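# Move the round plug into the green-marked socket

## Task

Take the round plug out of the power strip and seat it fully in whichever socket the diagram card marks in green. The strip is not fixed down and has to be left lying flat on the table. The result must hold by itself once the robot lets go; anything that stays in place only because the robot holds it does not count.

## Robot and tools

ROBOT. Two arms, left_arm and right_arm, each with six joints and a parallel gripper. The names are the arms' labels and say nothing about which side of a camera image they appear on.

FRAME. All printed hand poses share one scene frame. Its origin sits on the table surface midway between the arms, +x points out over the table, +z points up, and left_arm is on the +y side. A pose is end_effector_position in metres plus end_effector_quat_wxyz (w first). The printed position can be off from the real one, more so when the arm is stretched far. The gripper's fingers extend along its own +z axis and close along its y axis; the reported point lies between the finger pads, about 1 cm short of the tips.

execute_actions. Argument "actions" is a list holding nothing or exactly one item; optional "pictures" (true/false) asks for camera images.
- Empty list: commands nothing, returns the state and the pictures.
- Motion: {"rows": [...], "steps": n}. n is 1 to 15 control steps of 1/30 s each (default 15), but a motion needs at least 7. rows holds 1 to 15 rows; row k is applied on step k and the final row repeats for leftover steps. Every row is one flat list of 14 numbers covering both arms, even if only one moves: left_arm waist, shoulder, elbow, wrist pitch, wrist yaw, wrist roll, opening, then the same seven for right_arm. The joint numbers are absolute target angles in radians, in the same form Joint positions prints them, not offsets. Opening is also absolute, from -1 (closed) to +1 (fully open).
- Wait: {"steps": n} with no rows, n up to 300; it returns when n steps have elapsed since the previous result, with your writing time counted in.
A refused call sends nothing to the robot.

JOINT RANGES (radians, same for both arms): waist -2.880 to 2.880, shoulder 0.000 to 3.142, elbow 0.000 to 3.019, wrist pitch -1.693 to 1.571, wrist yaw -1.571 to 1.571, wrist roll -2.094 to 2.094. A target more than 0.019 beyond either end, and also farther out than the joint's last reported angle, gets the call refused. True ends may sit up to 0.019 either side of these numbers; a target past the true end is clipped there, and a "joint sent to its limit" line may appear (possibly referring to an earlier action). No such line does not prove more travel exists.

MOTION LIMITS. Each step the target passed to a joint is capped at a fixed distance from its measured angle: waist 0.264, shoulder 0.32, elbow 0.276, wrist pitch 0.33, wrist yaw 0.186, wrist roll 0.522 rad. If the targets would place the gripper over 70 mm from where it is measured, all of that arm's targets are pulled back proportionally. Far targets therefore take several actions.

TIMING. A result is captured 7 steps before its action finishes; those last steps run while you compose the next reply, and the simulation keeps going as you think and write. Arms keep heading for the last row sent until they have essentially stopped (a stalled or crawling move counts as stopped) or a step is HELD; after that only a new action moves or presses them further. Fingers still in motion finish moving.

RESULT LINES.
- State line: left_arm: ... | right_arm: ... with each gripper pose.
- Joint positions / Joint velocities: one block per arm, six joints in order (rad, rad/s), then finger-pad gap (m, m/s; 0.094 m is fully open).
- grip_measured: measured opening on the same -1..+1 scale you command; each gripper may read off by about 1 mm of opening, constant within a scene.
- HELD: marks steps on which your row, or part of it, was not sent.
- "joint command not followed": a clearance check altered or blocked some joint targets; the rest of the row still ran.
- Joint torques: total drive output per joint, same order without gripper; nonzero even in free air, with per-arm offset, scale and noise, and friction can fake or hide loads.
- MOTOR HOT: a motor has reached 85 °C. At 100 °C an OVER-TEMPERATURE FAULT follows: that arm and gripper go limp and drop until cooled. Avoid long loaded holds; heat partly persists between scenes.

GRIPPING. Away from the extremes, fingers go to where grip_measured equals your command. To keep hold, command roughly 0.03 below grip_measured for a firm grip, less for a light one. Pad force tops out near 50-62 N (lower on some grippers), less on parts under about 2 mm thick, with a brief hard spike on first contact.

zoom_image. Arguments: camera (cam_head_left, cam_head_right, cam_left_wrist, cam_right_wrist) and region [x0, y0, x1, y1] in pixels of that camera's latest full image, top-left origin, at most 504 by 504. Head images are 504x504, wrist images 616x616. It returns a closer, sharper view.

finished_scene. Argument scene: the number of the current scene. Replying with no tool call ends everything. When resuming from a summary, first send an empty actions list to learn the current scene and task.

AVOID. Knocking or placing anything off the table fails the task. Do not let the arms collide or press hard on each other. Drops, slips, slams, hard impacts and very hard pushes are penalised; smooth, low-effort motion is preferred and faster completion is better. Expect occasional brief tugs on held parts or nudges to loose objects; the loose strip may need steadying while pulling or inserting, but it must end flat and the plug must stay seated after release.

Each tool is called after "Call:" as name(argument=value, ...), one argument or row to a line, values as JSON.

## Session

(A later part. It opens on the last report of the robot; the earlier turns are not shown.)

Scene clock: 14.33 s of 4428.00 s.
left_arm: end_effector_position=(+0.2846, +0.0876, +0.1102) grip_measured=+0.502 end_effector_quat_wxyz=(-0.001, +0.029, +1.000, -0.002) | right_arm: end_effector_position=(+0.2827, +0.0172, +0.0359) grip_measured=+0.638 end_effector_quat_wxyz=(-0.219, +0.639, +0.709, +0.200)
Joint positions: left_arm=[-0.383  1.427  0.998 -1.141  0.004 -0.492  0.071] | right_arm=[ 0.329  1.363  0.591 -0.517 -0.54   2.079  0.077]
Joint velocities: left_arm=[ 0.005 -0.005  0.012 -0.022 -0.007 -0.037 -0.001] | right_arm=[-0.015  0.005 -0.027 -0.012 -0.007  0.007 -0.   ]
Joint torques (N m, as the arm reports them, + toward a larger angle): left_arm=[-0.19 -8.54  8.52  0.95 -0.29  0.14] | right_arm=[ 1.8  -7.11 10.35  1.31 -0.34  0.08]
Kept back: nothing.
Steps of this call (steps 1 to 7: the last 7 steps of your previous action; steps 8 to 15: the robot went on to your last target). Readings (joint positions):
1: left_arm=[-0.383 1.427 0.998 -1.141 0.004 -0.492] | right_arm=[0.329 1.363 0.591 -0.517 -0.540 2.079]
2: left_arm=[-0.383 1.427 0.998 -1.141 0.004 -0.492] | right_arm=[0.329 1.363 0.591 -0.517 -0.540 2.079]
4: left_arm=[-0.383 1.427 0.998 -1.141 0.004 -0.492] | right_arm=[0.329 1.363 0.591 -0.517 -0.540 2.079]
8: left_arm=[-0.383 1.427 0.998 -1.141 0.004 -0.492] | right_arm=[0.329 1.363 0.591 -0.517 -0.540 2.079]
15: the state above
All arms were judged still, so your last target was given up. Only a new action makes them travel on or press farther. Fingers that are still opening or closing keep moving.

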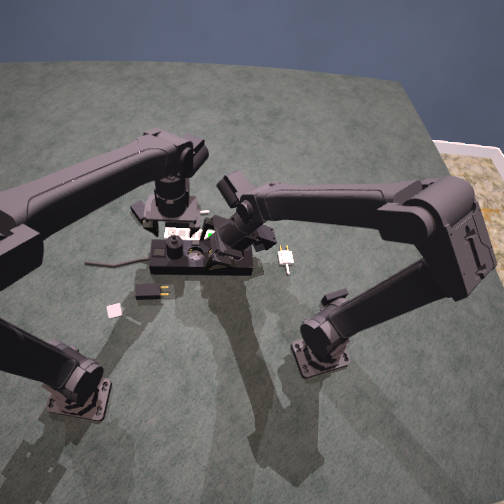

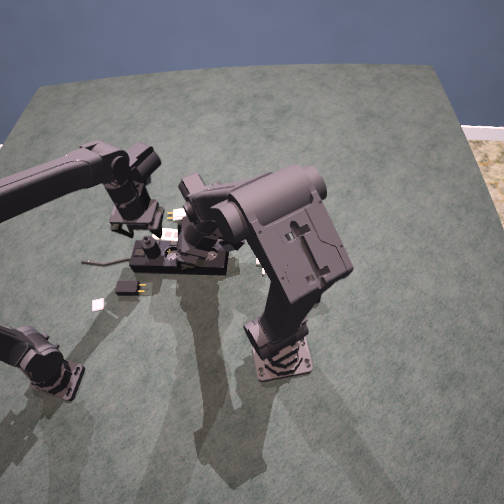

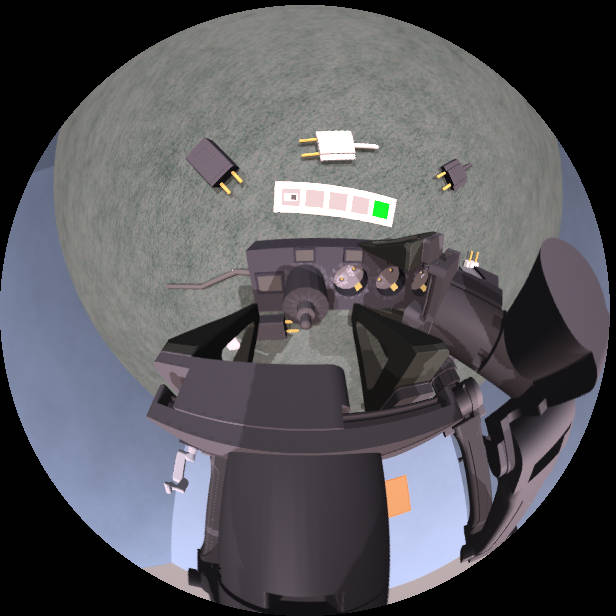

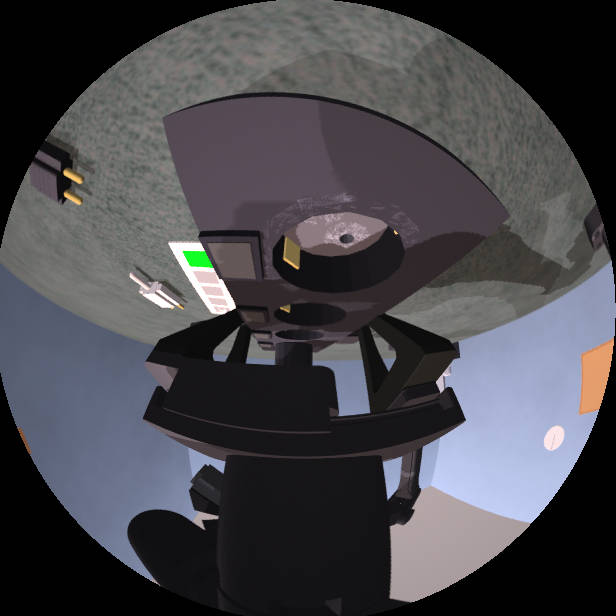

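Call:
execute_actions(
  actions=[
    {"rows":[[-0.368,1.437,0.995,-1.125,0,-0.475,0.5,0.338,1.378,0.62,-0.507,-0.54,2.09,0.58],[-0.368,1.439,0.99,-1.118,0,-0.475,0.5,0.338,1.381,0.61,-0.507,-0.54,2.09,0.58],[-0.368,1.441,0.985,-1.111,0,-0.475,0.5,0.338,1.384,0.60,-0.507,-0.54,2.09,0.58],[-0.368,1.443,0.98,-1.104,0,-0.475,0.5,0.338,1.387,0.59,-0.507,-0.54,2.09,0.58],[-0.368,1.446,0.975,-1.097,0,-0.475,0.5,0.338,1.39,0.585,-0.507,-0.54,2.09,0.58],[-0.368,1.449,0.97,-1.09,0,-0.475,0.5,0.338,1.39,0.58,-0.507,-0.54,2.09,0.58],[-0.368,1.452,0.965,-1.083,0,-0.475,0.5,0.338,1.39,0.58,-0.507,-0.54,2.09,0.58],[-0.368,1.455,0.96,-1.072,0,-0.475,0.5,0.338,1.39,0.58,-0.507,-0.54,2.09,0.58]],"steps":12},
  ],
)

Call:
execute_actions(
  actions=[
    {"steps":13},
  ],
  pictures=true,
)

Scene clock: 14.97 s of 4428.00 s.
left_arm: end_effector_position=(+0.2856, +0.0870, +0.1068) grip_measured=+0.502 end_effector_quat_wxyz=(+0.004, +0.029, +1.000, -0.005) | right_arm: end_effector_position=(+0.2825, +0.0171, +0.0355) grip_measured=+0.638 end_effector_quat_wxyz=(-0.219, +0.640, +0.709, +0.199)
Joint positions: left_arm=[-0.383  1.427  0.988 -1.12   0.004 -0.492  0.071] | right_arm=[ 0.329  1.363  0.59  -0.517 -0.54   2.079  0.077]
Joint velocities: left_arm=[-0.015 -0.015 -0.125  0.198  0.037  0.11   0.001] | right_arm=[-0.005  0.005 -0.012  0.012 -0.022 -0.051 -0.   ]
Joint torques (N m, as the arm reports them, + toward a larger angle): left_arm=[-0.18 -7.63  7.92  0.79 -0.29  0.14] | right_arm=[ 1.48 -6.03  6.65  1.15 -0.34  0.11]
Steps of this call (steps 1 to 14: nothing new was sent; steps 15 to 19: the first 5 steps of this action). Readings (joint positions):
15: left_arm=[-0.383 1.427 0.998 -1.140 0.004 -0.492] | right_arm=[0.329 1.363 0.591 -0.517 -0.540 2.079]
16: left_arm=[-0.383 1.427 0.997 -1.137 0.004 -0.492] | right_arm=[0.329 1.363 0.591 -0.517 -0.540 2.079]
18: left_arm=[-0.383 1.427 0.992 -1.126 0.004 -0.492] | right_arm=[0.329 1.363 0.591 -0.517 -0.540 2.079]
19: the state above

Scene clock: 15.40 s of 4428.00 s.
left_arm: end_effector_position=(+0.2821, +0.0892, +0.0902) grip_measured=+0.502 end_effector_quat_wxyz=(-0.001, +0.029, +1.000, -0.002) | right_arm: end_effector_position=(+0.2823, +0.0170, +0.0353) grip_measured=+0.638 end_effector_quat_wxyz=(-0.220, +0.639, +0.709, +0.199)
Joint positions: left_arm=[-0.383  1.444  0.958 -1.083  0.004 -0.492  0.071] | right_arm=[ 0.329  1.363  0.589 -0.516 -0.54   2.079  0.077]
Joint velocities: left_arm=[-0.005 -0.015 -0.012  0.012  0.022 -0.066  0.002] | right_arm=[-0.005  0.005 -0.002 -0.017 -0.007  0.007 -0.   ]
Joint torques (N m, as the arm reports them, + toward a larger angle): left_arm=[-0.25 -8.38  8.27  0.85 -0.29  0.14] | right_arm=[ 1.63 -5.66  6.25  1.34 -0.3   0.11]
Kept back: nothing.
Steps of this call (steps 1 to 7: the last 7 steps of your previous action; steps 8 to 13: the robot went on to your last target). Readings (joint positions):
1: left_arm=[-0.383 1.427 0.983 -1.113 0.004 -0.492] | right_arm=[0.329 1.363 0.590 -0.517 -0.540 2.079]
2: left_arm=[-0.383 1.428 0.977 -1.107 0.004 -0.492] | right_arm=[0.329 1.363 0.589 -0.516 -0.540 2.079]
4: left_arm=[-0.383 1.432 0.967 -1.093 0.004 -0.492] | right_arm=[0.329 1.363 0.589 -0.516 -0.540 2.079]
8: left_arm=[-0.383 1.443 0.958 -1.085 0.004 -0.492] | right_arm=[0.329 1.363 0.589 -0.516 -0.540 2.079]
13: the state above

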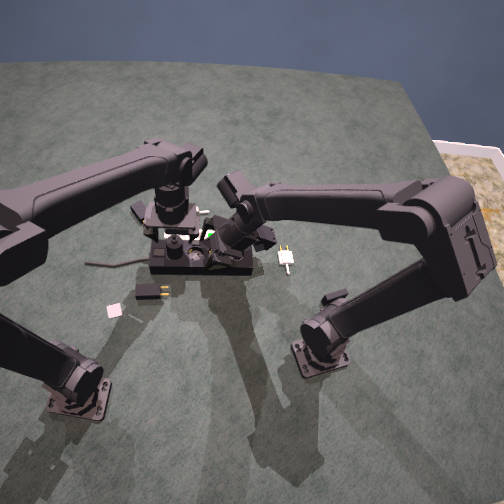

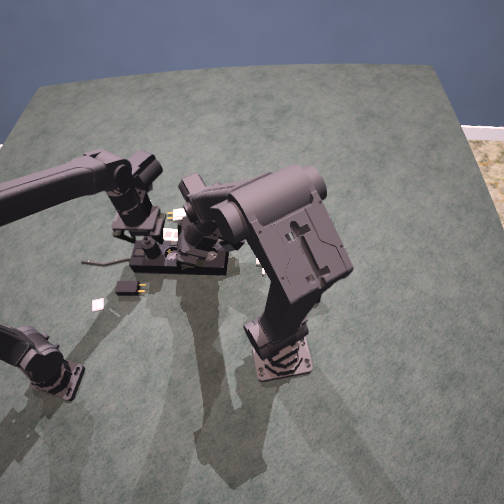

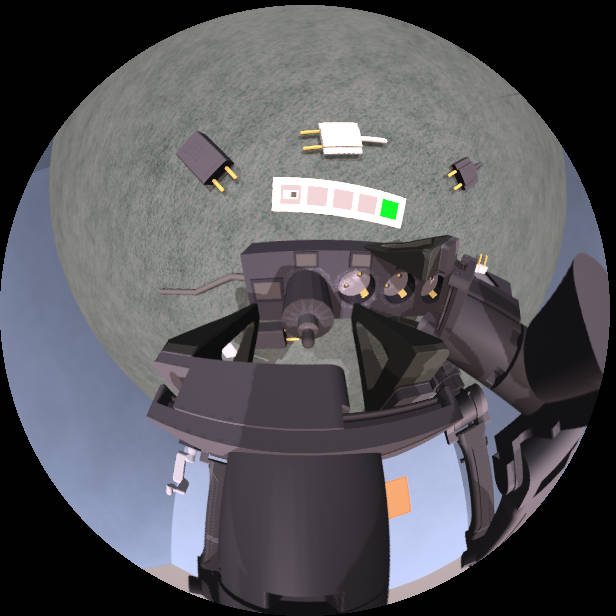

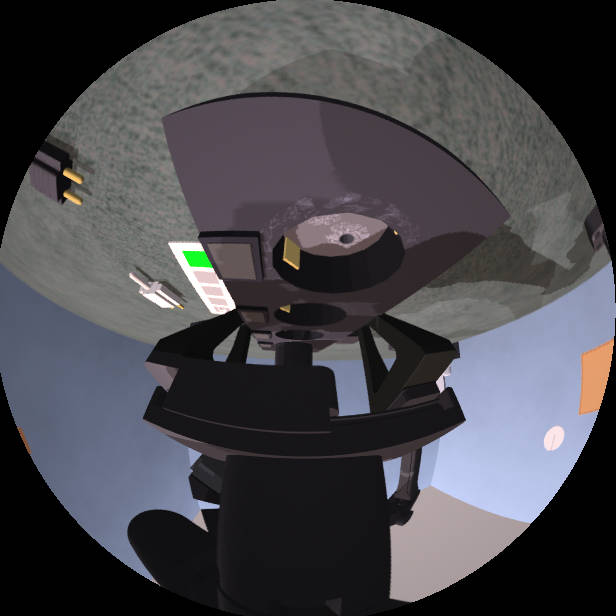

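Call:
execute_actions(
  actions=[
    {"rows":[[-0.375,1.458,0.956,-1.066,0,-0.475,0.45,0.338,1.39,0.58,-0.507,-0.54,2.09,0.58],[-0.38,1.461,0.952,-1.06,0,-0.475,0.4,0.338,1.39,0.58,-0.507,-0.54,2.09,0.58],[-0.385,1.464,0.948,-1.054,0,-0.475,0.35,0.338,1.39,0.58,-0.507,-0.54,2.09,0.58],[-0.39,1.467,0.944,-1.048,0,-0.475,0.3,0.338,1.39,0.58,-0.507,-0.54,2.09,0.58],[-0.39,1.47,0.94,-1.042,0,-0.475,0.25,0.338,1.39,0.58,-0.507,-0.54,2.09,0.58],[-0.39,1.473,0.937,-1.035,0,-0.475,0.2,0.338,1.39,0.58,-0.507,-0.54,2.09,0.58],[-0.39,1.475,0.934,-1.028,0,-0.475,0.15,0.338,1.39,0.58,-0.507,-0.54,2.09,0.58]],"steps":12},
  ],
)

Call:
execute_actions(
  actions=[
    {"steps":13},
  ],
  pictures=true,
)

Scene clock: 16.10 s of 4428.00 s.
left_arm: end_effector_position=(+0.2837, +0.0882, +0.0875) grip_measured=+0.277 end_effector_quat_wxyz=(+0.005, +0.029, +1.000, -0.005) | right_arm: end_effector_position=(+0.2823, +0.0170, +0.0353) grip_measured=+0.638 end_effector_quat_wxyz=(-0.220, +0.639, +0.709, +0.199)
Joint positions: left_arm=[-0.383  1.446  0.951 -1.063  0.004 -0.492  0.06 ] | right_arm=[ 0.329  1.363  0.589 -0.516 -0.54   2.079  0.077]
Joint velocities: left_arm=[-0.015  0.024 -0.085  0.164 -0.022 -0.066 -0.052] | right_arm=[-0.015 -0.005  0.007  0.002  0.022  0.007 -0.001]
Joint torques (N m, as the arm reports them, + toward a larger angle): left_arm=[-1.92 -7.58  7.77  1.01 -0.29  0.13] | right_arm=[ 1.41 -5.4   6.09  1.32 -0.32  0.13]
Steps of this call (steps 1 to 16: the robot went on to your last target; steps 17 to 21: the first 5 steps of this action). Readings (joint positions):
17: left_arm=[-0.383 1.444 0.958 -1.082 0.004 -0.492] | right_arm=[0.329 1.363 0.589 -0.516 -0.540 2.079]
18: left_arm=[-0.383 1.444 0.957 -1.079 0.004 -0.492] | right_arm=[0.329 1.363 0.589 -0.516 -0.540 2.079]
20: left_arm=[-0.383 1.445 0.954 -1.069 0.004 -0.492] | right_arm=[0.329 1.363 0.589 -0.516 -0.540 2.079]
21: the state above

Scene clock: 16.53 s of 4428.00 s.
left_arm: end_effector_position=(+0.2811, +0.0898, +0.0746) grip_measured=+0.151 end_effector_quat_wxyz=(-0.001, +0.029, +1.000, -0.001) | right_arm: end_effector_position=(+0.2823, +0.0170, +0.0353) grip_measured=+0.638 end_effector_quat_wxyz=(-0.220, +0.639, +0.709, +0.199)
Joint positions: left_arm=[-0.383  1.464  0.932 -1.039  0.004 -0.492  0.054] | right_arm=[ 0.329  1.363  0.589 -0.516 -0.54   2.079  0.077]
Joint velocities: left_arm=[ 0.005 -0.005  0.002 -0.002  0.066  0.007 -0.001] | right_arm=[ 0.005 -0.034  0.007 -0.002  0.037  0.037 -0.   ]
Joint torques (N m, as the arm reports them, + toward a larger angle): left_arm=[-1.91 -8.89  8.06  0.98 -0.29  0.14] | right_arm=[ 1.41 -5.79  6.22  1.27 -0.31  0.11]
Kept back: nothing.
Steps of this call (steps 1 to 7: the last 7 steps of your previous action; steps 8 to 13: the robot went on to your last target). Readings (joint positions):
1: left_arm=[-0.383 1.447 0.947 -1.058 0.004 -0.492] | right_arm=[0.329 1.363 0.589 -0.516 -0.540 2.079]
2: left_arm=[-0.383 1.449 0.944 -1.051 0.004 -0.492] | right_arm=[0.329 1.363 0.589 -0.516 -0.540 2.079]
4: left_arm=[-0.383 1.455 0.937 -1.043 0.004 -0.492] | right_arm=[0.329 1.363 0.589 -0.516 -0.540 2.079]
8: left_arm=[-0.383 1.464 0.932 -1.040 0.004 -0.492] | right_arm=[0.329 1.363 0.589 -0.516 -0.540 2.079]
13: the state above

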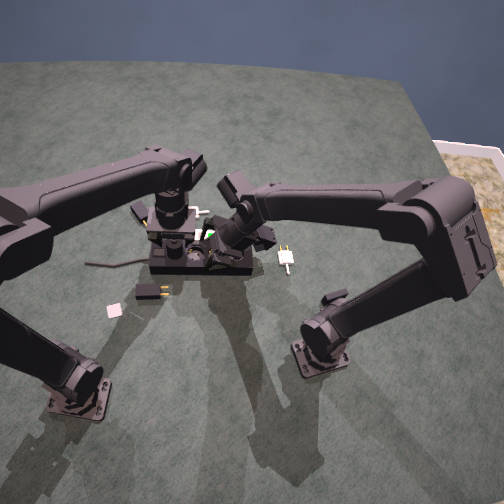

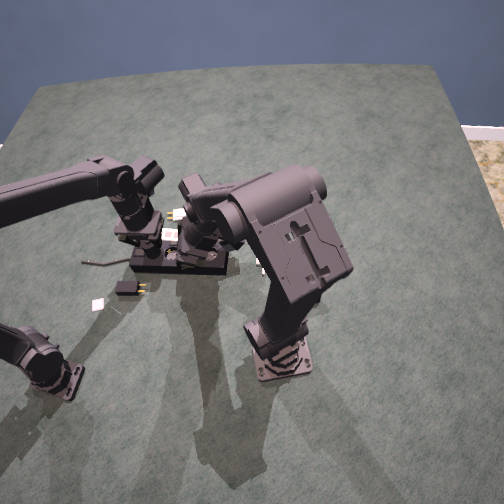

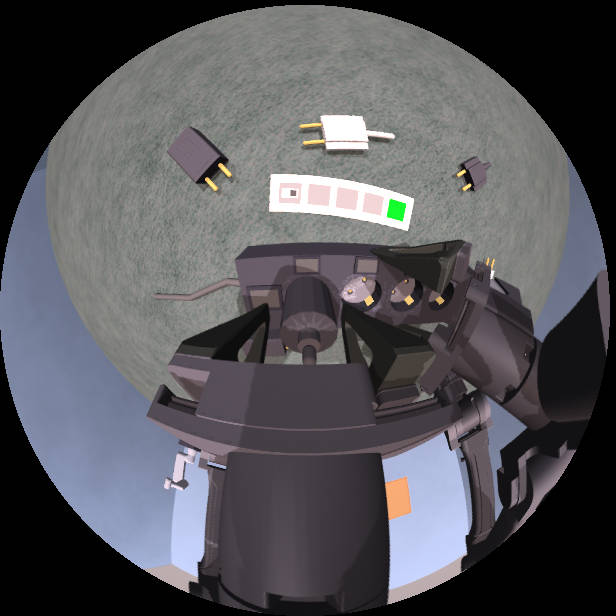

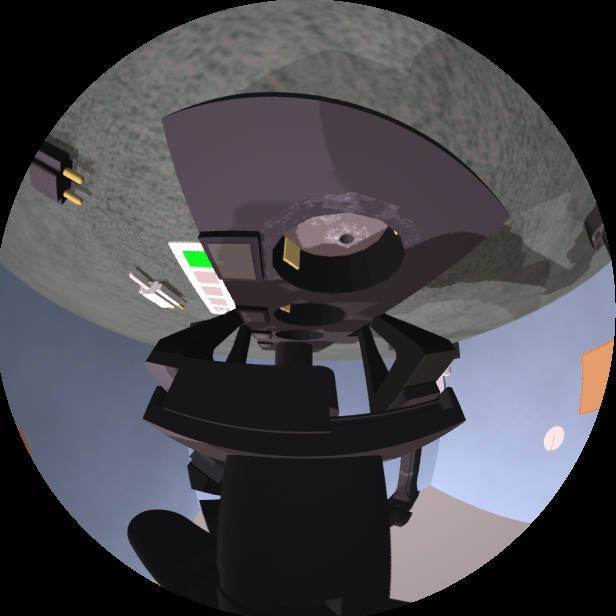

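Call:
execute_actions(
  actions=[
    {"rows":[[-0.395,1.475,0.934,-1.028,0,-0.475,0.1,0.338,1.39,0.58,-0.507,-0.54,2.09,0.58],[-0.399,1.475,0.934,-1.028,0,-0.475,0.05,0.338,1.39,0.58,-0.507,-0.54,2.09,0.58],[-0.402,1.475,0.934,-1.028,0,-0.475,0.0,0.338,1.39,0.58,-0.507,-0.54,2.09,0.58],[-0.402,1.475,0.934,-1.028,0,-0.475,-0.04,0.338,1.39,0.58,-0.507,-0.54,2.09,0.58],[-0.402,1.475,0.934,-1.028,0,-0.475,-0.08,0.338,1.39,0.58,-0.507,-0.54,2.09,0.58],[-0.402,1.475,0.934,-1.028,0,-0.475,-0.11,0.338,1.39,0.58,-0.507,-0.54,2.09,0.58],[-0.402,1.475,0.934,-1.028,0,-0.475,-0.14,0.338,1.39,0.58,-0.507,-0.54,2.09,0.58],[-0.402,1.475,0.934,-1.028,0,-0.475,-0.16,0.338,1.39,0.58,-0.507,-0.54,2.09,0.58],[-0.402,1.475,0.934,-1.028,0,-0.475,-0.18,0.338,1.39,0.58,-0.507,-0.54,2.09,0.58],[-0.402,1.475,0.934,-1.028,0,-0.475,-0.20,0.338,1.39,0.58,-0.507,-0.54,2.09,0.58],[-0.402,1.475,0.934,-1.028,0,-0.475,-0.22,0.338,1.39,0.58,-0.507,-0.54,2.09,0.58],[-0.402,1.475,0.934,-1.028,0,-0.475,-0.24,0.338,1.39,0.58,-0.507,-0.54,2.09,0.58],[-0.402,1.475,0.934,-1.028,0,-0.475,-0.26,0.338,1.39,0.58,-0.507,-0.54,2.09,0.58]],"steps":15},
  ],
)

Call:
execute_actions(
  actions=[
    {"steps":10},
  ],
)

Scene clock: 17.37 s of 4428.00 s.
left_arm: end_effector_position=(+0.2804, +0.0887, +0.0746) grip_measured=-0.147 end_effector_quat_wxyz=(-0.001, +0.031, +1.000, -0.001) | right_arm: end_effector_position=(+0.2823, +0.0170, +0.0353) grip_measured=+0.638 end_effector_quat_wxyz=(-0.220, +0.639, +0.709, +0.199)
Joint positions: left_arm=[-0.386  1.464  0.932 -1.039  0.004 -0.491  0.04 ] | right_arm=[ 0.329  1.363  0.589 -0.516 -0.54   2.079  0.077]
Joint velocities: left_arm=[-0.024 -0.015 -0.002 -0.002  0.022 -0.007 -0.023] | right_arm=[-0.005 -0.015 -0.017 -0.002 -0.007  0.066 -0.001]
Joint torques (N m, as the arm reports them, + toward a larger angle): left_arm=[-2.73 -8.52  8.07  0.84 -0.34  0.13] | right_arm=[ 1.47 -5.82  6.3   1.32 -0.28  0.12]
Steps of this call (steps 1 to 17: the robot went on to your last target; steps 18 to 25: the first 8 steps of this action). Readings (joint positions):
18: left_arm=[-0.383 1.464 0.932 -1.039 0.004 -0.492] | right_arm=[0.329 1.363 0.589 -0.516 -0.540 2.079]
19: left_arm=[-0.383 1.464 0.932 -1.039 0.004 -0.492] | right_arm=[0.329 1.363 0.589 -0.516 -0.540 2.079]
21: left_arm=[-0.384 1.464 0.932 -1.039 0.004 -0.492] | right_arm=[0.329 1.363 0.589 -0.516 -0.540 2.079]
25: the state above

Scene clock: 17.70 s of 4428.00 s.
left_arm: end_effector_position=(+0.2805, +0.0882, +0.0746) grip_measured=-0.219 end_effector_quat_wxyz=(-0.000, +0.032, +1.000, -0.002) | right_arm: end_effector_position=(+0.2823, +0.0171, +0.0353) grip_measured=+0.638 end_effector_quat_wxyz=(-0.220, +0.639, +0.709, +0.199)
Joint positions: left_arm=[-0.387  1.464  0.932 -1.038  0.003 -0.491  0.037] | right_arm=[ 0.329  1.363  0.589 -0.516 -0.54   2.079  0.077]
Joint velocities: left_arm=[-0.005 -0.015 -0.002 -0.007 -0.007 -0.007 -0.001] | right_arm=[-0.005  0.005  0.017  0.002 -0.022 -0.081 -0.   ]
Joint torques (N m, as the arm reports them, + toward a larger angle): left_arm=[-2.48 -8.52  8.12  0.92 -0.29  0.14] | right_arm=[ 1.34 -5.8   6.22  1.25 -0.32  0.1 ]
Kept back: nothing.
Steps of this call (steps 1 to 7: the last 7 steps of your previous action; steps 8 to 10: the robot went on to your last target). Readings (joint positions):
1: left_arm=[-0.387 1.464 0.932 -1.039 0.004 -0.491] | right_arm=[0.329 1.363 0.589 -0.516 -0.540 2.079]
2: left_arm=[-0.387 1.464 0.932 -1.038 0.004 -0.491] | right_arm=[0.329 1.363 0.589 -0.516 -0.540 2.079]
4: left_arm=[-0.387 1.464 0.932 -1.038 0.003 -0.491] | right_arm=[0.329 1.363 0.589 -0.516 -0.540 2.079]
8: left_arm=[-0.387 1.464 0.932 -1.038 0.003 -0.491] | right_arm=[0.329 1.363 0.589 -0.516 -0.540 2.079]
10: the state above

Call:
execute_actions(
  actions=[
    {"rows":[[-0.39,1.468,0.945,-1.035,0,-0.49,-0.265,0.332,1.392,0.576,-0.515,-0.54,2.09,0.58],[-0.39,1.462,0.955,-1.038,0,-0.49,-0.265,0.332,1.394,0.572,-0.515,-0.54,2.09,0.58],[-0.39,1.457,0.965,-1.04,0,-0.49,-0.265,0.332,1.396,0.568,-0.515,-0.54,2.09,0.58],[-0.39,1.452,0.973,-1.042,0,-0.49,-0.265,0.332,1.398,0.564,-0.515,-0.54,2.09,0.58],[-0.39,1.448,0.981,-1.044,0,-0.49,-0.265,0.332,1.40,0.56,-0.515,-0.54,2.09,0.58],[-0.39,1.444,0.989,-1.046,0,-0.49,-0.265,0.332,1.402,0.556,-0.515,-0.54,2.09,0.58],[-0.39,1.44,0.997,-1.048,0,-0.49,-0.265,0.332,1.404,0.552,-0.515,-0.54,2.09,0.58],[-0.39,1.436,1.005,-1.05,0,-0.49,-0.265,0.332,1.406,0.548,-0.515,-0.54,2.09,0.58],[-0.39,1.432,1.012,-1.052,0,-0.49,-0.265,0.332,1.408,0.544,-0.515,-0.54,2.09,0.58],[-0.39,1.428,1.019,-1.054,0,-0.49,-0.265,0.332,1.41,0.54,-0.515,-0.54,2.09,0.58],[-0.39,1.424,1.026,-1.056,0,-0.49,-0.265,0.332,1.41,0.54,-0.515,-0.54,2.09,0.58],[-0.39,1.42,1.033,-1.058,0,-0.49,-0.265,0.332,1.41,0.54,-0.515,-0.54,2.09,0.58]],"steps":15},
  ],
)

Call:
execute_actions(
  actions=[
    {"steps":12},
  ],
  pictures=true,
)

Scene clock: 18.43 s of 4428.00 s.
left_arm: end_effector_position=(+0.2810, +0.0879, +0.0756) grip_measured=-0.219 end_effector_quat_wxyz=(+0.000, +0.032, +0.999, -0.002) | right_arm: end_effector_position=(+0.2814, +0.0168, +0.0344) grip_measured=+0.638 end_effector_quat_wxyz=(-0.220, +0.639, +0.709, +0.200)
Joint positions: left_arm=[-0.387  1.464  0.934 -1.039  0.003 -0.491  0.037] | right_arm=[ 0.329  1.363  0.585 -0.511 -0.542  2.08   0.077]
Joint velocities: left_arm=[-0.005 -0.005  0.017 -0.042  0.007  0.037 -0.001] | right_arm=[-0.005 -0.005 -0.027  0.037 -0.037 -0.007  0.   ]
Joint torques (N m, as the arm reports them, + toward a larger angle): left_arm=[ -1.52 -11.93  13.2    0.34  -0.28  -0.02] | right_arm=[ 1.26 -4.35  3.88  0.51 -0.13  0.03]
Steps of this call (steps 1 to 14: the robot went on to your last target; steps 15 to 22: the first 8 steps of this action). Readings (joint positions):
15: left_arm=[-0.387 1.464 0.932 -1.038 0.003 -0.491] | right_arm=[0.329 1.363 0.589 -0.516 -0.540 2.079]
16: left_arm=[-0.387 1.464 0.932 -1.038 0.003 -0.491] | right_arm=[0.329 1.363 0.588 -0.516 -0.540 2.079]
18: left_arm=[-0.387 1.464 0.932 -1.038 0.003 -0.491] | right_arm=[0.329 1.363 0.588 -0.514 -0.540 2.079]
22: the state above

Scene clock: 18.83 s of 4428.00 s.
left_arm: end_effector_position=(+0.2815, +0.0877, +0.0840) grip_measured=-0.219 end_effector_quat_wxyz=(-0.000, +0.032, +1.000, -0.001) | right_arm: end_effector_position=(+0.2799, +0.0171, +0.0341) grip_measured=+0.638 end_effector_quat_wxyz=(-0.224, +0.639, +0.708, +0.200)
Joint positions: left_arm=[-0.387  1.454  0.949 -1.066  0.002 -0.491  0.037] | right_arm=[ 0.329  1.363  0.582 -0.508 -0.549  2.081  0.077]
Joint velocities: left_arm=[ 0.005 -0.073  0.022 -0.051 -0.022  0.007 -0.   ] | right_arm=[ 0.005 -0.015 -0.002  0.017 -0.022 -0.007 -0.   ]
Joint torques (N m, as the arm reports them, + toward a larger angle): left_arm=[ -1.55 -11.71  13.96   0.97  -0.22  -0.02] | right_arm=[ 1.2  -3.55  3.4   0.54  0.04  0.09]
Kept back: nothing.
Steps of this call (steps 1 to 7: the last 7 steps of your previous action; steps 8 to 12: the robot went on to your last target). Readings (joint positions):
1: left_arm=[-0.387 1.464 0.935 -1.041 0.003 -0.491] | right_arm=[0.329 1.363 0.584 -0.511 -0.544 2.080]
2: left_arm=[-0.387 1.464 0.936 -1.043 0.003 -0.491] | right_arm=[0.329 1.363 0.583 -0.509 -0.546 2.080]
4: left_arm=[-0.387 1.464 0.938 -1.047 0.003 -0.491] | right_arm=[0.329 1.363 0.582 -0.508 -0.549 2.080]
8: left_arm=[-0.387 1.461 0.947 -1.059 0.003 -0.491] | right_arm=[0.329 1.363 0.582 -0.508 -0.549 2.081]
12: the state above

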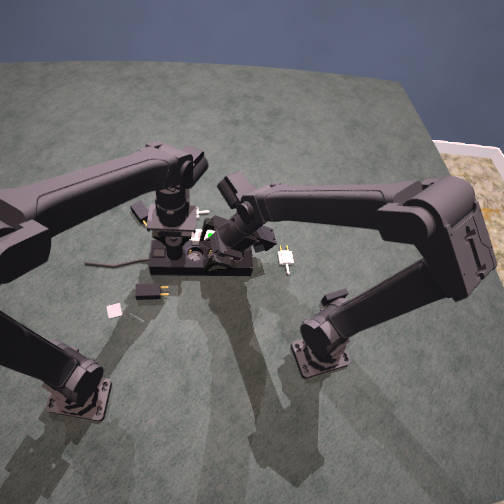

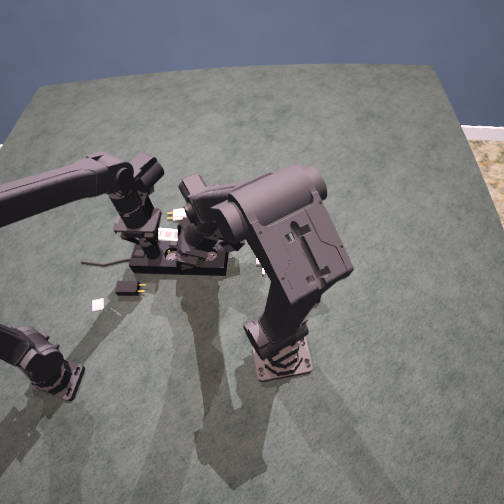

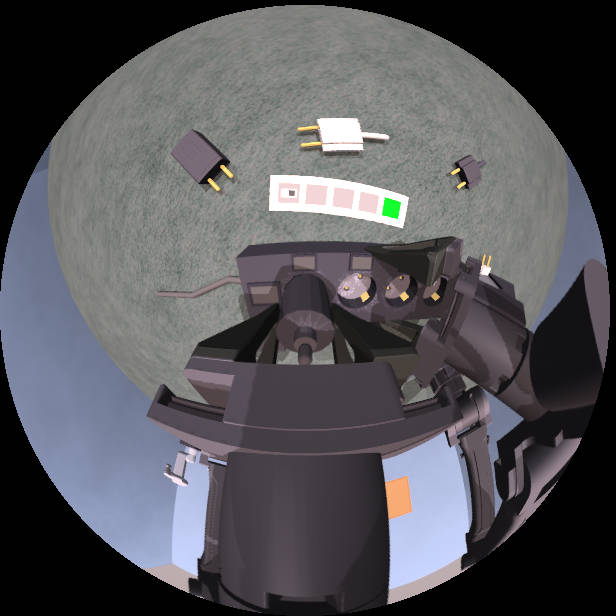

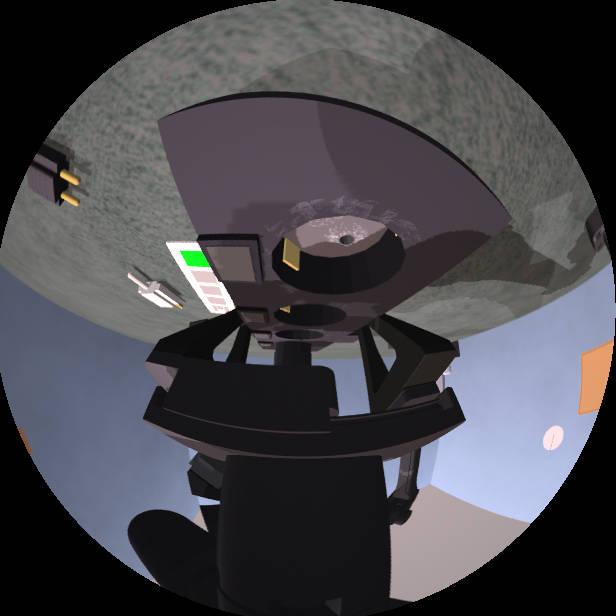

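Call:
execute_actions(
  actions=[
    {"rows":[[-0.39,1.418,1.035,-1.085,0,-0.49,-0.265,0.332,1.41,0.54,-0.515,-0.54,2.09,0.58],[-0.39,1.416,1.037,-1.095,0,-0.49,-0.265,0.332,1.41,0.54,-0.515,-0.54,2.09,0.58],[-0.39,1.414,1.039,-1.105,0,-0.49,-0.265,0.332,1.41,0.54,-0.515,-0.54,2.09,0.58],[-0.39,1.412,1.041,-1.115,0,-0.49,-0.265,0.332,1.41,0.54,-0.515,-0.54,2.09,0.58],[-0.39,1.41,1.043,-1.125,0,-0.49,-0.265,0.332,1.41,0.54,-0.515,-0.54,2.09,0.58],[-0.39,1.408,1.045,-1.135,0,-0.49,-0.265,0.332,1.41,0.54,-0.515,-0.54,2.09,0.58],[-0.39,1.406,1.047,-1.145,0,-0.49,-0.265,0.332,1.41,0.54,-0.515,-0.54,2.09,0.58],[-0.39,1.404,1.049,-1.155,0,-0.49,-0.265,0.332,1.41,0.54,-0.515,-0.54,2.09,0.58]],"steps":10},
  ],
)

Call:
execute_actions(
  actions=[
    {"steps":10},
  ],
)

Scene clock: 19.40 s of 4428.00 s.
left_arm: end_effector_position=(+0.2817, +0.0878, +0.0942) grip_measured=-0.219 end_effector_quat_wxyz=(+0.002, +0.032, +0.999, -0.002) | right_arm: end_effector_position=(+0.2799, +0.0171, +0.0341) grip_measured=+0.638 end_effector_quat_wxyz=(-0.224, +0.639, +0.708, +0.200)
Joint positions: left_arm=[-0.387  1.438  0.962 -1.09   0.002 -0.491  0.037] | right_arm=[ 0.329  1.363  0.582 -0.508 -0.549  2.081  0.077]
Joint velocities: left_arm=[ 0.005 -0.015  0.203 -0.139  0.037 -0.007 -0.   ] | right_arm=[-0.015  0.005  0.017 -0.002  0.066 -0.022  0.   ]
Joint torques (N m, as the arm reports them, + toward a larger angle): left_arm=[ -1.56 -10.63  12.88   0.32  -0.22  -0.02] | right_arm=[ 1.19 -3.53  3.46  0.5   0.05  0.1 ]
Steps of this call (steps 1 to 14: the robot went on to your last target; steps 15 to 17: the first 3 steps of this action). Readings (joint positions):
15: left_arm=[-0.387 1.438 0.954 -1.079 0.002 -0.491] | right_arm=[0.329 1.363 0.582 -0.508 -0.549 2.081]
16: left_arm=[-0.387 1.438 0.957 -1.085 0.002 -0.491] | right_arm=[0.329 1.363 0.582 -0.508 -0.549 2.081]
17: the state above

Scene clock: 19.73 s of 4428.00 s.
left_arm: end_effector_position=(+0.2861, +0.0853, +0.1197) grip_measured=-0.219 end_effector_quat_wxyz=(+0.010, +0.032, +0.999, -0.006) | right_arm: end_effector_position=(+0.2799, +0.0171, +0.0341) grip_measured=+0.638 end_effector_quat_wxyz=(-0.224, +0.639, +0.708, +0.200)
Joint positions: left_arm=[-0.387  1.408  1.005 -1.144  0.001 -0.491  0.037] | right_arm=[ 0.329  1.363  0.582 -0.508 -0.549  2.081  0.077]
Joint velocities: left_arm=[-0.005 -0.044  0.012 -0.007  0.007 -0.037  0.   ] | right_arm=[ 0.005 -0.024 -0.017  0.017 -0.066 -0.007 -0.   ]
Joint torques (N m, as the arm reports them, + toward a larger angle): left_arm=[-1.91 -8.97 11.59  0.36 -0.19 -0.02] | right_arm=[ 1.03 -3.76  3.44  0.42  0.05  0.1 ]
Kept back: nothing.
Steps of this call (steps 1 to 7: the last 7 steps of your previous action; steps 8 to 10: the robot went on to your last target). Readings (joint positions):
1: left_arm=[-0.387 1.437 0.970 -1.095 0.002 -0.491] | right_arm=[0.329 1.363 0.582 -0.508 -0.549 2.081]
2: left_arm=[-0.387 1.435 0.979 -1.101 0.002 -0.491] | right_arm=[0.329 1.363 0.582 -0.508 -0.549 2.081]
4: left_arm=[-0.387 1.428 0.992 -1.122 0.001 -0.491] | right_arm=[0.329 1.363 0.582 -0.508 -0.549 2.081]
8: left_arm=[-0.387 1.412 1.003 -1.143 0.001 -0.491] | right_arm=[0.329 1.363 0.582 -0.508 -0.549 2.081]
10: the state above

Call:
execute_actions(
  actions=[
    {"rows":[[-0.39,1.402,1.051,-1.163,0,-0.49,-0.265,0.33,1.40,0.555,-0.51,-0.545,2.08,0.58],[-0.39,1.40,1.053,-1.171,0,-0.49,-0.265,0.33,1.39,0.57,-0.51,-0.545,2.08,0.58],[-0.39,1.398,1.055,-1.179,0,-0.49,-0.265,0.33,1.38,0.585,-0.51,-0.545,2.08,0.58],[-0.39,1.396,1.057,-1.187,0,-0.49,-0.265,0.33,1.37,0.60,-0.51,-0.545,2.08,0.58],[-0.39,1.394,1.059,-1.195,0,-0.49,-0.265,0.33,1.363,0.61,-0.51,-0.545,2.08,0.63],[-0.39,1.392,1.06,-1.20,0,-0.49,-0.265,0.33,1.363,0.61,-0.51,-0.545,2.08,0.7],[-0.39,1.39,1.06,-1.205,0,-0.49,-0.265,0.33,1.363,0.61,-0.51,-0.545,2.08,0.8],[-0.39,1.39,1.06,-1.205,0,-0.49,-0.265,0.33,1.363,0.61,-0.51,-0.545,2.08,0.9],[-0.39,1.39,1.06,-1.205,0,-0.49,-0.265,0.33,1.355,0.625,-0.52,-0.545,2.08,1],[-0.39,1.39,1.06,-1.205,0,-0.49,-0.265,0.33,1.34,0.64,-0.54,-0.545,2.08,1],[-0.39,1.39,1.06,-1.205,0,-0.49,-0.265,0.33,1.325,0.65,-0.565,-0.545,2.08,1],[-0.39,1.39,1.06,-1.205,0,-0.49,-0.265,0.33,1.31,0.66,-0.59,-0.545,2.08,1],[-0.39,1.39,1.06,-1.205,0,-0.49,-0.265,0.325,1.295,0.67,-0.615,-0.545,2.08,1],[-0.39,1.39,1.06,-1.205,0,-0.49,-0.265,0.32,1.28,0.68,-0.64,-0.545,2.08,1],[-0.39,1.39,1.06,-1.205,0,-0.49,-0.265,0.31,1.26,0.69,-0.665,-0.545,2.08,1]],"steps":15},
  ],
)

Call:
execute_actions(
  actions=[
    {"rows":[[-0.39,1.39,1.06,-1.205,0,-0.49,-0.265,0.29,1.24,0.70,-0.69,-0.545,2.08,1],[-0.39,1.39,1.06,-1.205,0,-0.49,-0.265,0.27,1.22,0.705,-0.715,-0.545,2.08,1],[-0.39,1.39,1.06,-1.205,0,-0.49,-0.265,0.245,1.20,0.71,-0.74,-0.545,2.08,1],[-0.39,1.39,1.06,-1.205,0,-0.49,-0.265,0.215,1.18,0.71,-0.765,-0.545,2.08,1],[-0.39,1.39,1.06,-1.205,0,-0.49,-0.265,0.18,1.16,0.71,-0.79,-0.545,2.08,1],[-0.39,1.39,1.06,-1.205,0,-0.49,-0.265,0.14,1.14,0.71,-0.81,-0.545,2.08,1],[-0.39,1.39,1.06,-1.205,0,-0.49,-0.265,0.10,1.12,0.71,-0.83,-0.545,2.08,1],[-0.39,1.39,1.06,-1.205,0,-0.49,-0.265,0.06,1.10,0.71,-0.85,-0.545,2.08,1],[-0.39,1.39,1.06,-1.205,0,-0.49,-0.265,0.02,1.09,0.71,-0.86,-0.545,2.08,1],[-0.39,1.39,1.06,-1.205,0,-0.49,-0.265,-0.02,1.08,0.71,-0.87,-0.545,2.08,1],[-0.39,1.39,1.06,-1.205,0,-0.49,-0.265,-0.06,1.08,0.71,-0.87,-0.545,2.08,1],[-0.39,1.39,1.06,-1.205,0,-0.49,-0.265,-0.10,1.08,0.71,-0.87,-0.545,2.08,1],[-0.39,1.39,1.06,-1.205,0,-0.49,-0.265,-0.14,1.08,0.71,-0.87,-0.545,2.08,1],[-0.39,1.39,1.06,-1.205,0,-0.49,-0.265,-0.18,1.08,0.71,-0.87,-0.545,2.08,1],[-0.39,1.39,1.06,-1.205,0,-0.49,-0.265,-0.22,1.08,0.71,-0.87,-0.545,2.08,1]],"steps":15},
  ],
  pictures=true,
)

Scene clock: 20.93 s of 4428.00 s.
left_arm: end_effector_position=(+0.2778, +0.0904, +0.1212) grip_measured=-0.219 end_effector_quat_wxyz=(-0.007, +0.032, +0.999, +0.004) | right_arm: end_effector_position=(+0.2812, +0.0177, +0.0351) grip_measured=+0.847 end_effector_quat_wxyz=(-0.223, +0.638, +0.709, +0.202)
Joint positions: left_arm=[-0.387  1.407  1.008 -1.189  0.001 -0.491  0.037] | right_arm=[ 0.329  1.363  0.584 -0.507 -0.548  2.081  0.087]
Joint velocities: left_arm=[-0.005 -0.054  0.037 -0.115 -0.051  0.022  0.   ] | right_arm=[-0.015 -0.005 -0.002 -0.007  0.081 -0.037  0.105]
Joint torques (N m, as the arm reports them, + toward a larger angle): left_arm=[ -1.58 -10.59  12.13   0.43  -0.18  -0.02] | right_arm=[ 1.16 -8.41  9.21  0.67 -0.2  -0.03]
Steps of this call (steps 1 to 28: the robot went on to your last target; steps 29 to 36: the first 8 steps of this action). Readings (joint positions):
29: left_arm=[-0.387 1.408 1.006 -1.146 0.001 -0.491] | right_arm=[0.329 1.363 0.582 -0.507 -0.549 2.081]
30: left_arm=[-0.387 1.408 1.006 -1.150 0.001 -0.491] | right_arm=[0.329 1.363 0.582 -0.507 -0.549 2.081]
32: left_arm=[-0.387 1.408 1.006 -1.162 0.001 -0.491] | right_arm=[0.329 1.363 0.584 -0.507 -0.550 2.081]
36: the state above

Scene clock: 21.43 s of 4428.00 s.
left_arm: end_effector_position=(+0.2780, +0.0903, +0.1250) grip_measured=-0.219 end_effector_quat_wxyz=(-0.005, +0.032, +0.999, +0.003) | right_arm: end_effector_position=(+0.3112, -0.0335, +0.1172) grip_measured=+1.000 end_effector_quat_wxyz=(-0.202, +0.696, +0.651, +0.226)
Joint positions: left_arm=[-0.387  1.401  1.013 -1.195  0.001 -0.491  0.037] | right_arm=[ 0.155  1.152  0.673 -0.795 -0.547  2.081  0.094]
Joint velocities: left_arm=[-0.005 -0.015  0.007  0.037  0.066 -0.081  0.001] | right_arm=[-1.284 -0.679  0.027 -0.608 -0.007 -0.051  0.   ]
Joint torques (N m, as the arm reports them, + toward a larger angle): left_arm=[-1.52 -9.94 11.9   0.22 -0.18 -0.02] | right_arm=[-0.07 -7.61 11.57  0.36 -0.23 -0.05]
Steps of this call (steps 1 to 7: the last 7 steps of your previous action; steps 8 to 15: the first 8 steps of this action). Readings (joint positions):
8: left_arm=[-0.387 1.401 1.013 -1.195 0.001 -0.491] | right_arm=[0.327 1.315 0.628 -0.634 -0.547 2.081]
9: left_arm=[-0.387 1.401 1.013 -1.195 0.001 -0.491] | right_arm=[0.320 1.295 0.638 -0.658 -0.547 2.081]
11: left_arm=[-0.387 1.401 1.013 -1.195 0.001 -0.491] | right_arm=[0.290 1.249 0.656 -0.706 -0.547 2.081]
15: the state above

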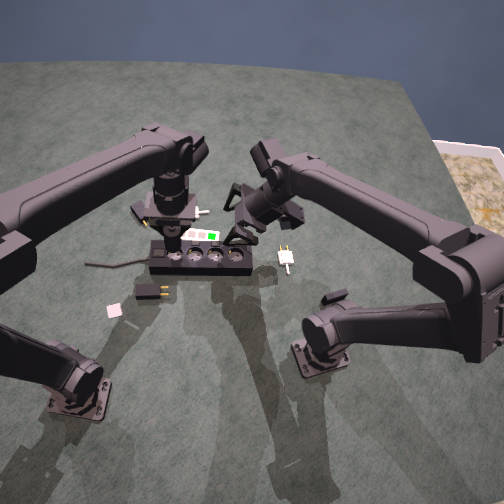

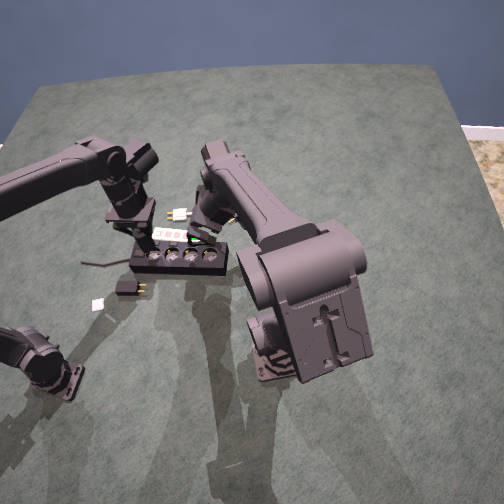

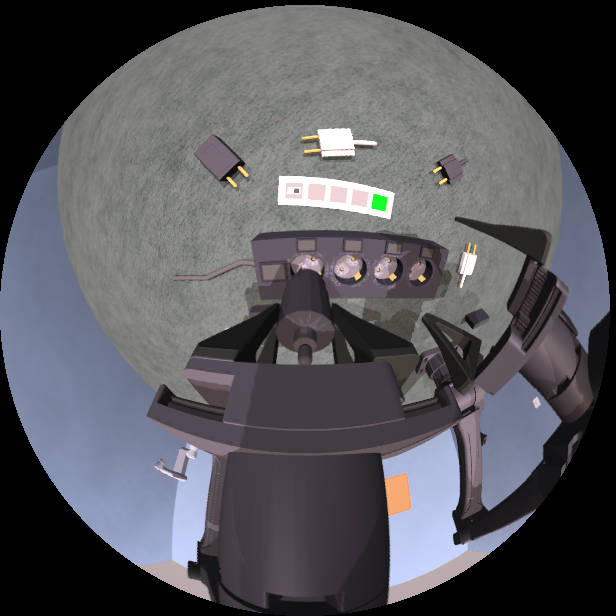

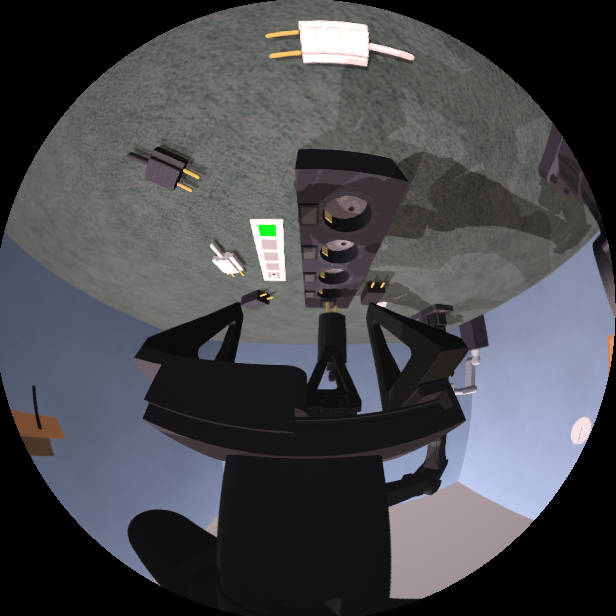

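Call:
execute_actions(
  actions=[
    {"rows":[[-0.40,1.392,1.068,-1.205,0,-0.50,-0.265,-0.25,1.07,0.71,-0.87,-0.545,2.08,1],[-0.41,1.396,1.077,-1.206,0,-0.51,-0.265,-0.28,1.06,0.71,-0.87,-0.545,2.08,1],[-0.42,1.40,1.086,-1.207,0,-0.52,-0.265,-0.31,1.05,0.71,-0.87,-0.545,2.08,1],[-0.431,1.406,1.095,-1.208,0,-0.531,-0.265,-0.34,1.04,0.71,-0.87,-0.545,2.08,1],[-0.442,1.414,1.104,-1.209,0,-0.542,-0.265,-0.37,1.03,0.71,-0.87,-0.545,2.08,1],[-0.453,1.422,1.113,-1.21,0,-0.553,-0.265,-0.40,1.02,0.71,-0.87,-0.545,2.08,1],[-0.464,1.43,1.122,-1.211,0,-0.564,-0.265,-0.43,1.01,0.71,-0.87,-0.545,2.08,1],[-0.475,1.438,1.131,-1.212,0,-0.575,-0.265,-0.45,1.0,0.71,-0.87,-0.545,2.08,1],[-0.486,1.446,1.14,-1.213,0,-0.586,-0.265,-0.47,1.0,0.71,-0.87,-0.545,2.08,1],[-0.497,1.454,1.149,-1.214,0,-0.597,-0.265,-0.49,1.0,0.71,-0.87,-0.545,2.08,1],[-0.508,1.463,1.158,-1.215,0,-0.608,-0.265,-0.50,1.0,0.71,-0.87,-0.545,2.08,1],[-0.519,1.472,1.167,-1.216,0,-0.619,-0.265,-0.50,1.0,0.71,-0.87,-0.545,2.08,1],[-0.53,1.481,1.176,-1.217,0,-0.63,-0.265,-0.50,1.0,0.71,-0.87,-0.545,2.08,1],[-0.541,1.49,1.185,-1.218,0,-0.641,-0.265,-0.50,1.0,0.71,-0.87,-0.545,2.08,1],[-0.552,1.50,1.194,-1.219,0,-0.652,-0.265,-0.50,1.0,0.71,-0.87,-0.545,2.08,1]],"steps":15},
  ],
)

Call:
execute_actions(
  actions=[
    {"rows":[[-0.562,1.51,1.204,-1.22,0,-0.662,-0.265,-0.50,1.0,0.71,-0.87,-0.545,2.08,1],[-0.572,1.52,1.214,-1.221,0,-0.672,-0.265,-0.50,1.0,0.71,-0.87,-0.545,2.08,1],[-0.582,1.53,1.224,-1.222,0,-0.682,-0.265,-0.50,1.0,0.71,-0.87,-0.545,2.08,1],[-0.592,1.54,1.234,-1.223,0,-0.692,-0.265,-0.50,1.0,0.71,-0.87,-0.545,2.08,1],[-0.602,1.55,1.244,-1.224,0,-0.702,-0.265,-0.50,1.0,0.71,-0.87,-0.545,2.08,1],[-0.612,1.56,1.254,-1.225,0,-0.712,-0.265,-0.50,1.0,0.71,-0.87,-0.545,2.08,1],[-0.621,1.57,1.264,-1.226,0,-0.722,-0.265,-0.50,1.0,0.71,-0.87,-0.545,2.08,1],[-0.63,1.58,1.273,-1.227,0,-0.732,-0.265,-0.50,1.0,0.71,-0.87,-0.545,2.08,1],[-0.638,1.59,1.282,-1.228,0,-0.741,-0.265,-0.50,1.0,0.71,-0.87,-0.545,2.08,1],[-0.646,1.60,1.29,-1.229,0,-0.75,-0.265,-0.50,1.0,0.71,-0.87,-0.545,2.08,1],[-0.653,1.608,1.297,-1.23,0,-0.758,-0.265,-0.50,1.0,0.71,-0.87,-0.545,2.08,1],[-0.659,1.615,1.303,-1.23,0,-0.764,-0.265,-0.50,1.0,0.71,-0.87,-0.545,2.08,1],[-0.664,1.621,1.308,-1.23,0,-0.769,-0.265,-0.50,1.0,0.71,-0.87,-0.545,2.08,1],[-0.668,1.626,1.312,-1.23,0,-0.773,-0.265,-0.50,1.0,0.71,-0.87,-0.545,2.08,1],[-0.67,1.63,1.315,-1.23,0,-0.775,-0.265,-0.50,1.0,0.71,-0.87,-0.545,2.08,1]],"steps":15},
  ],
)

Call:
execute_actions(
  actions=[
    {"steps":16},
  ],
  pictures=true,
)

Scene clock: 22.90 s of 4428.00 s.
left_arm: end_effector_position=(+0.2839, +0.0673, +0.1404) grip_measured=-0.219 end_effector_quat_wxyz=(+0.010, +0.036, +0.999, -0.007) | right_arm: end_effector_position=(+0.3607, -0.2050, +0.1440) grip_measured=+1.000 end_effector_quat_wxyz=(-0.122, +0.841, +0.444, +0.285)
Joint positions: left_arm=[-0.429  1.407  1.063 -1.202  0.001 -0.524  0.037] | right_arm=[-0.387  1.048  0.673 -0.861 -0.545  2.081  0.094]
Joint velocities: left_arm=[-0.396  0.122  0.359 -0.007 -0.022 -0.198 -0.   ] | right_arm=[-1.011 -0.337 -0.002  0.002 -0.022  0.007  0.   ]
Joint torques (N m, as the arm reports them, + toward a larger angle): left_arm=[-3.37 -7.01 12.01  0.34 -0.19 -0.21] | right_arm=[ 0.68 -8.24 12.22  0.52 -0.29 -0.04]
Steps of this call (steps 1 to 7: the last 7 steps of your previous action; steps 8 to 30: the robot went on to your last target; steps 31 to 36: nothing new was sent; steps 37 to 44: the first 8 steps of this action). Readings (joint positions):
37: left_arm=[-0.387 1.401 1.013 -1.195 0.001 -0.491] | right_arm=[-0.231 1.082 0.673 -0.861 -0.545 2.081]
38: left_arm=[-0.388 1.401 1.015 -1.196 0.001 -0.492] | right_arm=[-0.234 1.082 0.673 -0.861 -0.545 2.081]
40: left_arm=[-0.393 1.401 1.023 -1.198 0.001 -0.497] | right_arm=[-0.261 1.080 0.673 -0.861 -0.545 2.081]
44: the state above

Scene clock: 23.40 s of 4428.00 s.
left_arm: end_effector_position=(+0.2790, -0.0197, +0.1353) grip_measured=-0.219 end_effector_quat_wxyz=(+0.003, +0.046, +0.999, -0.003) | right_arm: end_effector_position=(+0.3610, -0.2428, +0.1557) grip_measured=+1.000 end_effector_quat_wxyz=(-0.093, +0.860, +0.399, +0.305)
Joint positions: left_arm=[-0.598  1.551  1.206 -1.216  0.001 -0.672  0.037] | right_arm=[-0.502  1.009  0.673 -0.862 -0.545  2.081  0.094]
Joint velocities: left_arm=[-0.278  0.288  0.271 -0.061 -0.022 -0.256 -0.001] | right_arm=[-0.015 -0.005  0.017 -0.012 -0.007 -0.022  0.   ]
Joint torques (N m, as the arm reports them, + toward a larger angle): left_arm=[ -2.88 -11.25  12.57   0.22  -0.2   -0.18] | right_arm=[ 1.27 -6.07 12.29  0.59 -0.3  -0.04]
Steps of this call (steps 1 to 7: the last 7 steps of your previous action; steps 8 to 15: the first 8 steps of this action). Readings (joint positions):
8: left_arm=[-0.531 1.473 1.145 -1.207 0.001 -0.601] | right_arm=[-0.502 1.009 0.673 -0.862 -0.545 2.081]
9: left_arm=[-0.542 1.484 1.152 -1.209 0.001 -0.611] | right_arm=[-0.502 1.009 0.673 -0.862 -0.545 2.081]
11: left_arm=[-0.561 1.507 1.169 -1.212 0.001 -0.632] | right_arm=[-0.502 1.009 0.673 -0.862 -0.545 2.081]
15: the state above

Scene clock: 23.93 s of 4428.00 s.
left_arm: end_effector_position=(+0.2735, -0.0563, +0.1278) grip_measured=-0.219 end_effector_quat_wxyz=(-0.001, +0.038, +0.999, +0.000) | right_arm: end_effector_position=(+0.3610, -0.2428, +0.1557) grip_measured=+1.000 end_effector_quat_wxyz=(-0.093, +0.860, +0.399, +0.305)
Joint positions: left_arm=[-0.663  1.62   1.268 -1.22   0.001 -0.755  0.037] | right_arm=[-0.502  1.009  0.673 -0.862 -0.545  2.081  0.094]
Joint velocities: left_arm=[-0.015  0.005 -0.002 -0.012  0.022 -0.081 -0.001] | right_arm=[-0.005 -0.015 -0.002  0.007  0.022 -0.007  0.   ]
Joint torques (N m, as the arm reports them, + toward a larger angle): left_arm=[ -1.63 -12.24  12.02   0.15  -0.19  -0.17] | right_arm=[ 1.18 -6.44 12.36  0.61 -0.31 -0.08]
Kept back: nothing.
Steps of this call (steps 1 to 7: the last 7 steps of your previous action; steps 8 to 16: the robot went on to your last target). Readings (joint positions):
1: left_arm=[-0.607 1.561 1.216 -1.217 0.001 -0.682] | right_arm=[-0.502 1.009 0.673 -0.862 -0.545 2.081]
2: left_arm=[-0.616 1.571 1.225 -1.217 0.001 -0.692] | right_arm=[-0.502 1.009 0.673 -0.862 -0.545 2.081]
4: left_arm=[-0.633 1.589 1.243 -1.218 0.001 -0.710] | right_arm=[-0.502 1.009 0.673 -0.862 -0.545 2.081]
8: left_arm=[-0.658 1.614 1.265 -1.219 0.001 -0.737] | right_arm=[-0.502 1.009 0.673 -0.862 -0.545 2.081]
16: the state above

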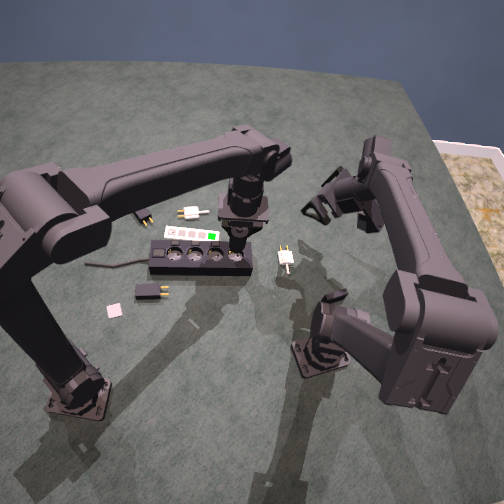

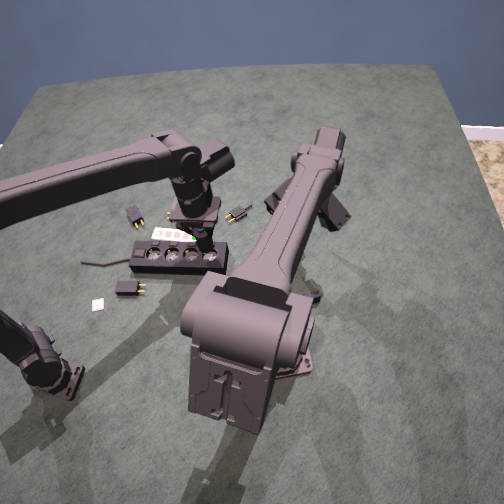

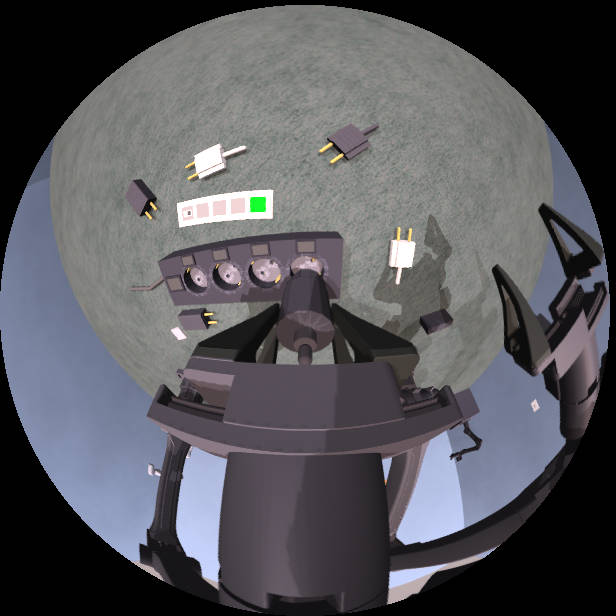

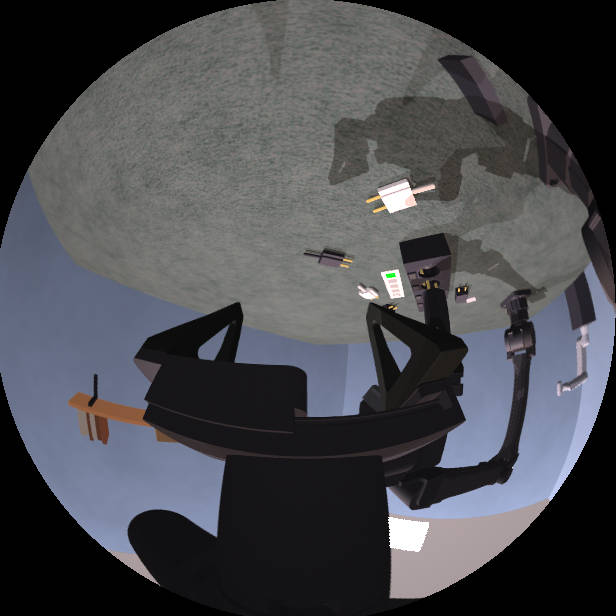

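Call:
zoom_image(
  camera="cam_left_wrist",
  region=[226, 215, 386, 335],
)

Region (226, 215, 386, 335) of cam_left_wrist's 616x616 image, scaled by 3.150, with more detail than that image has; it fills the top 378 rows of this view, and the rest is white.

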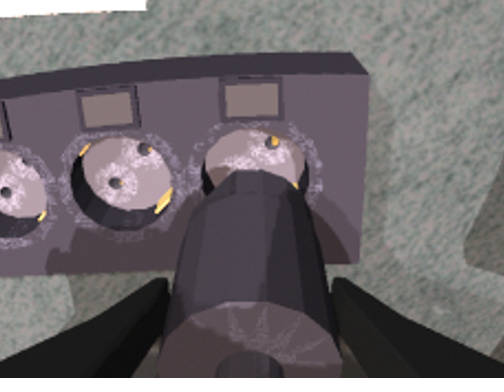

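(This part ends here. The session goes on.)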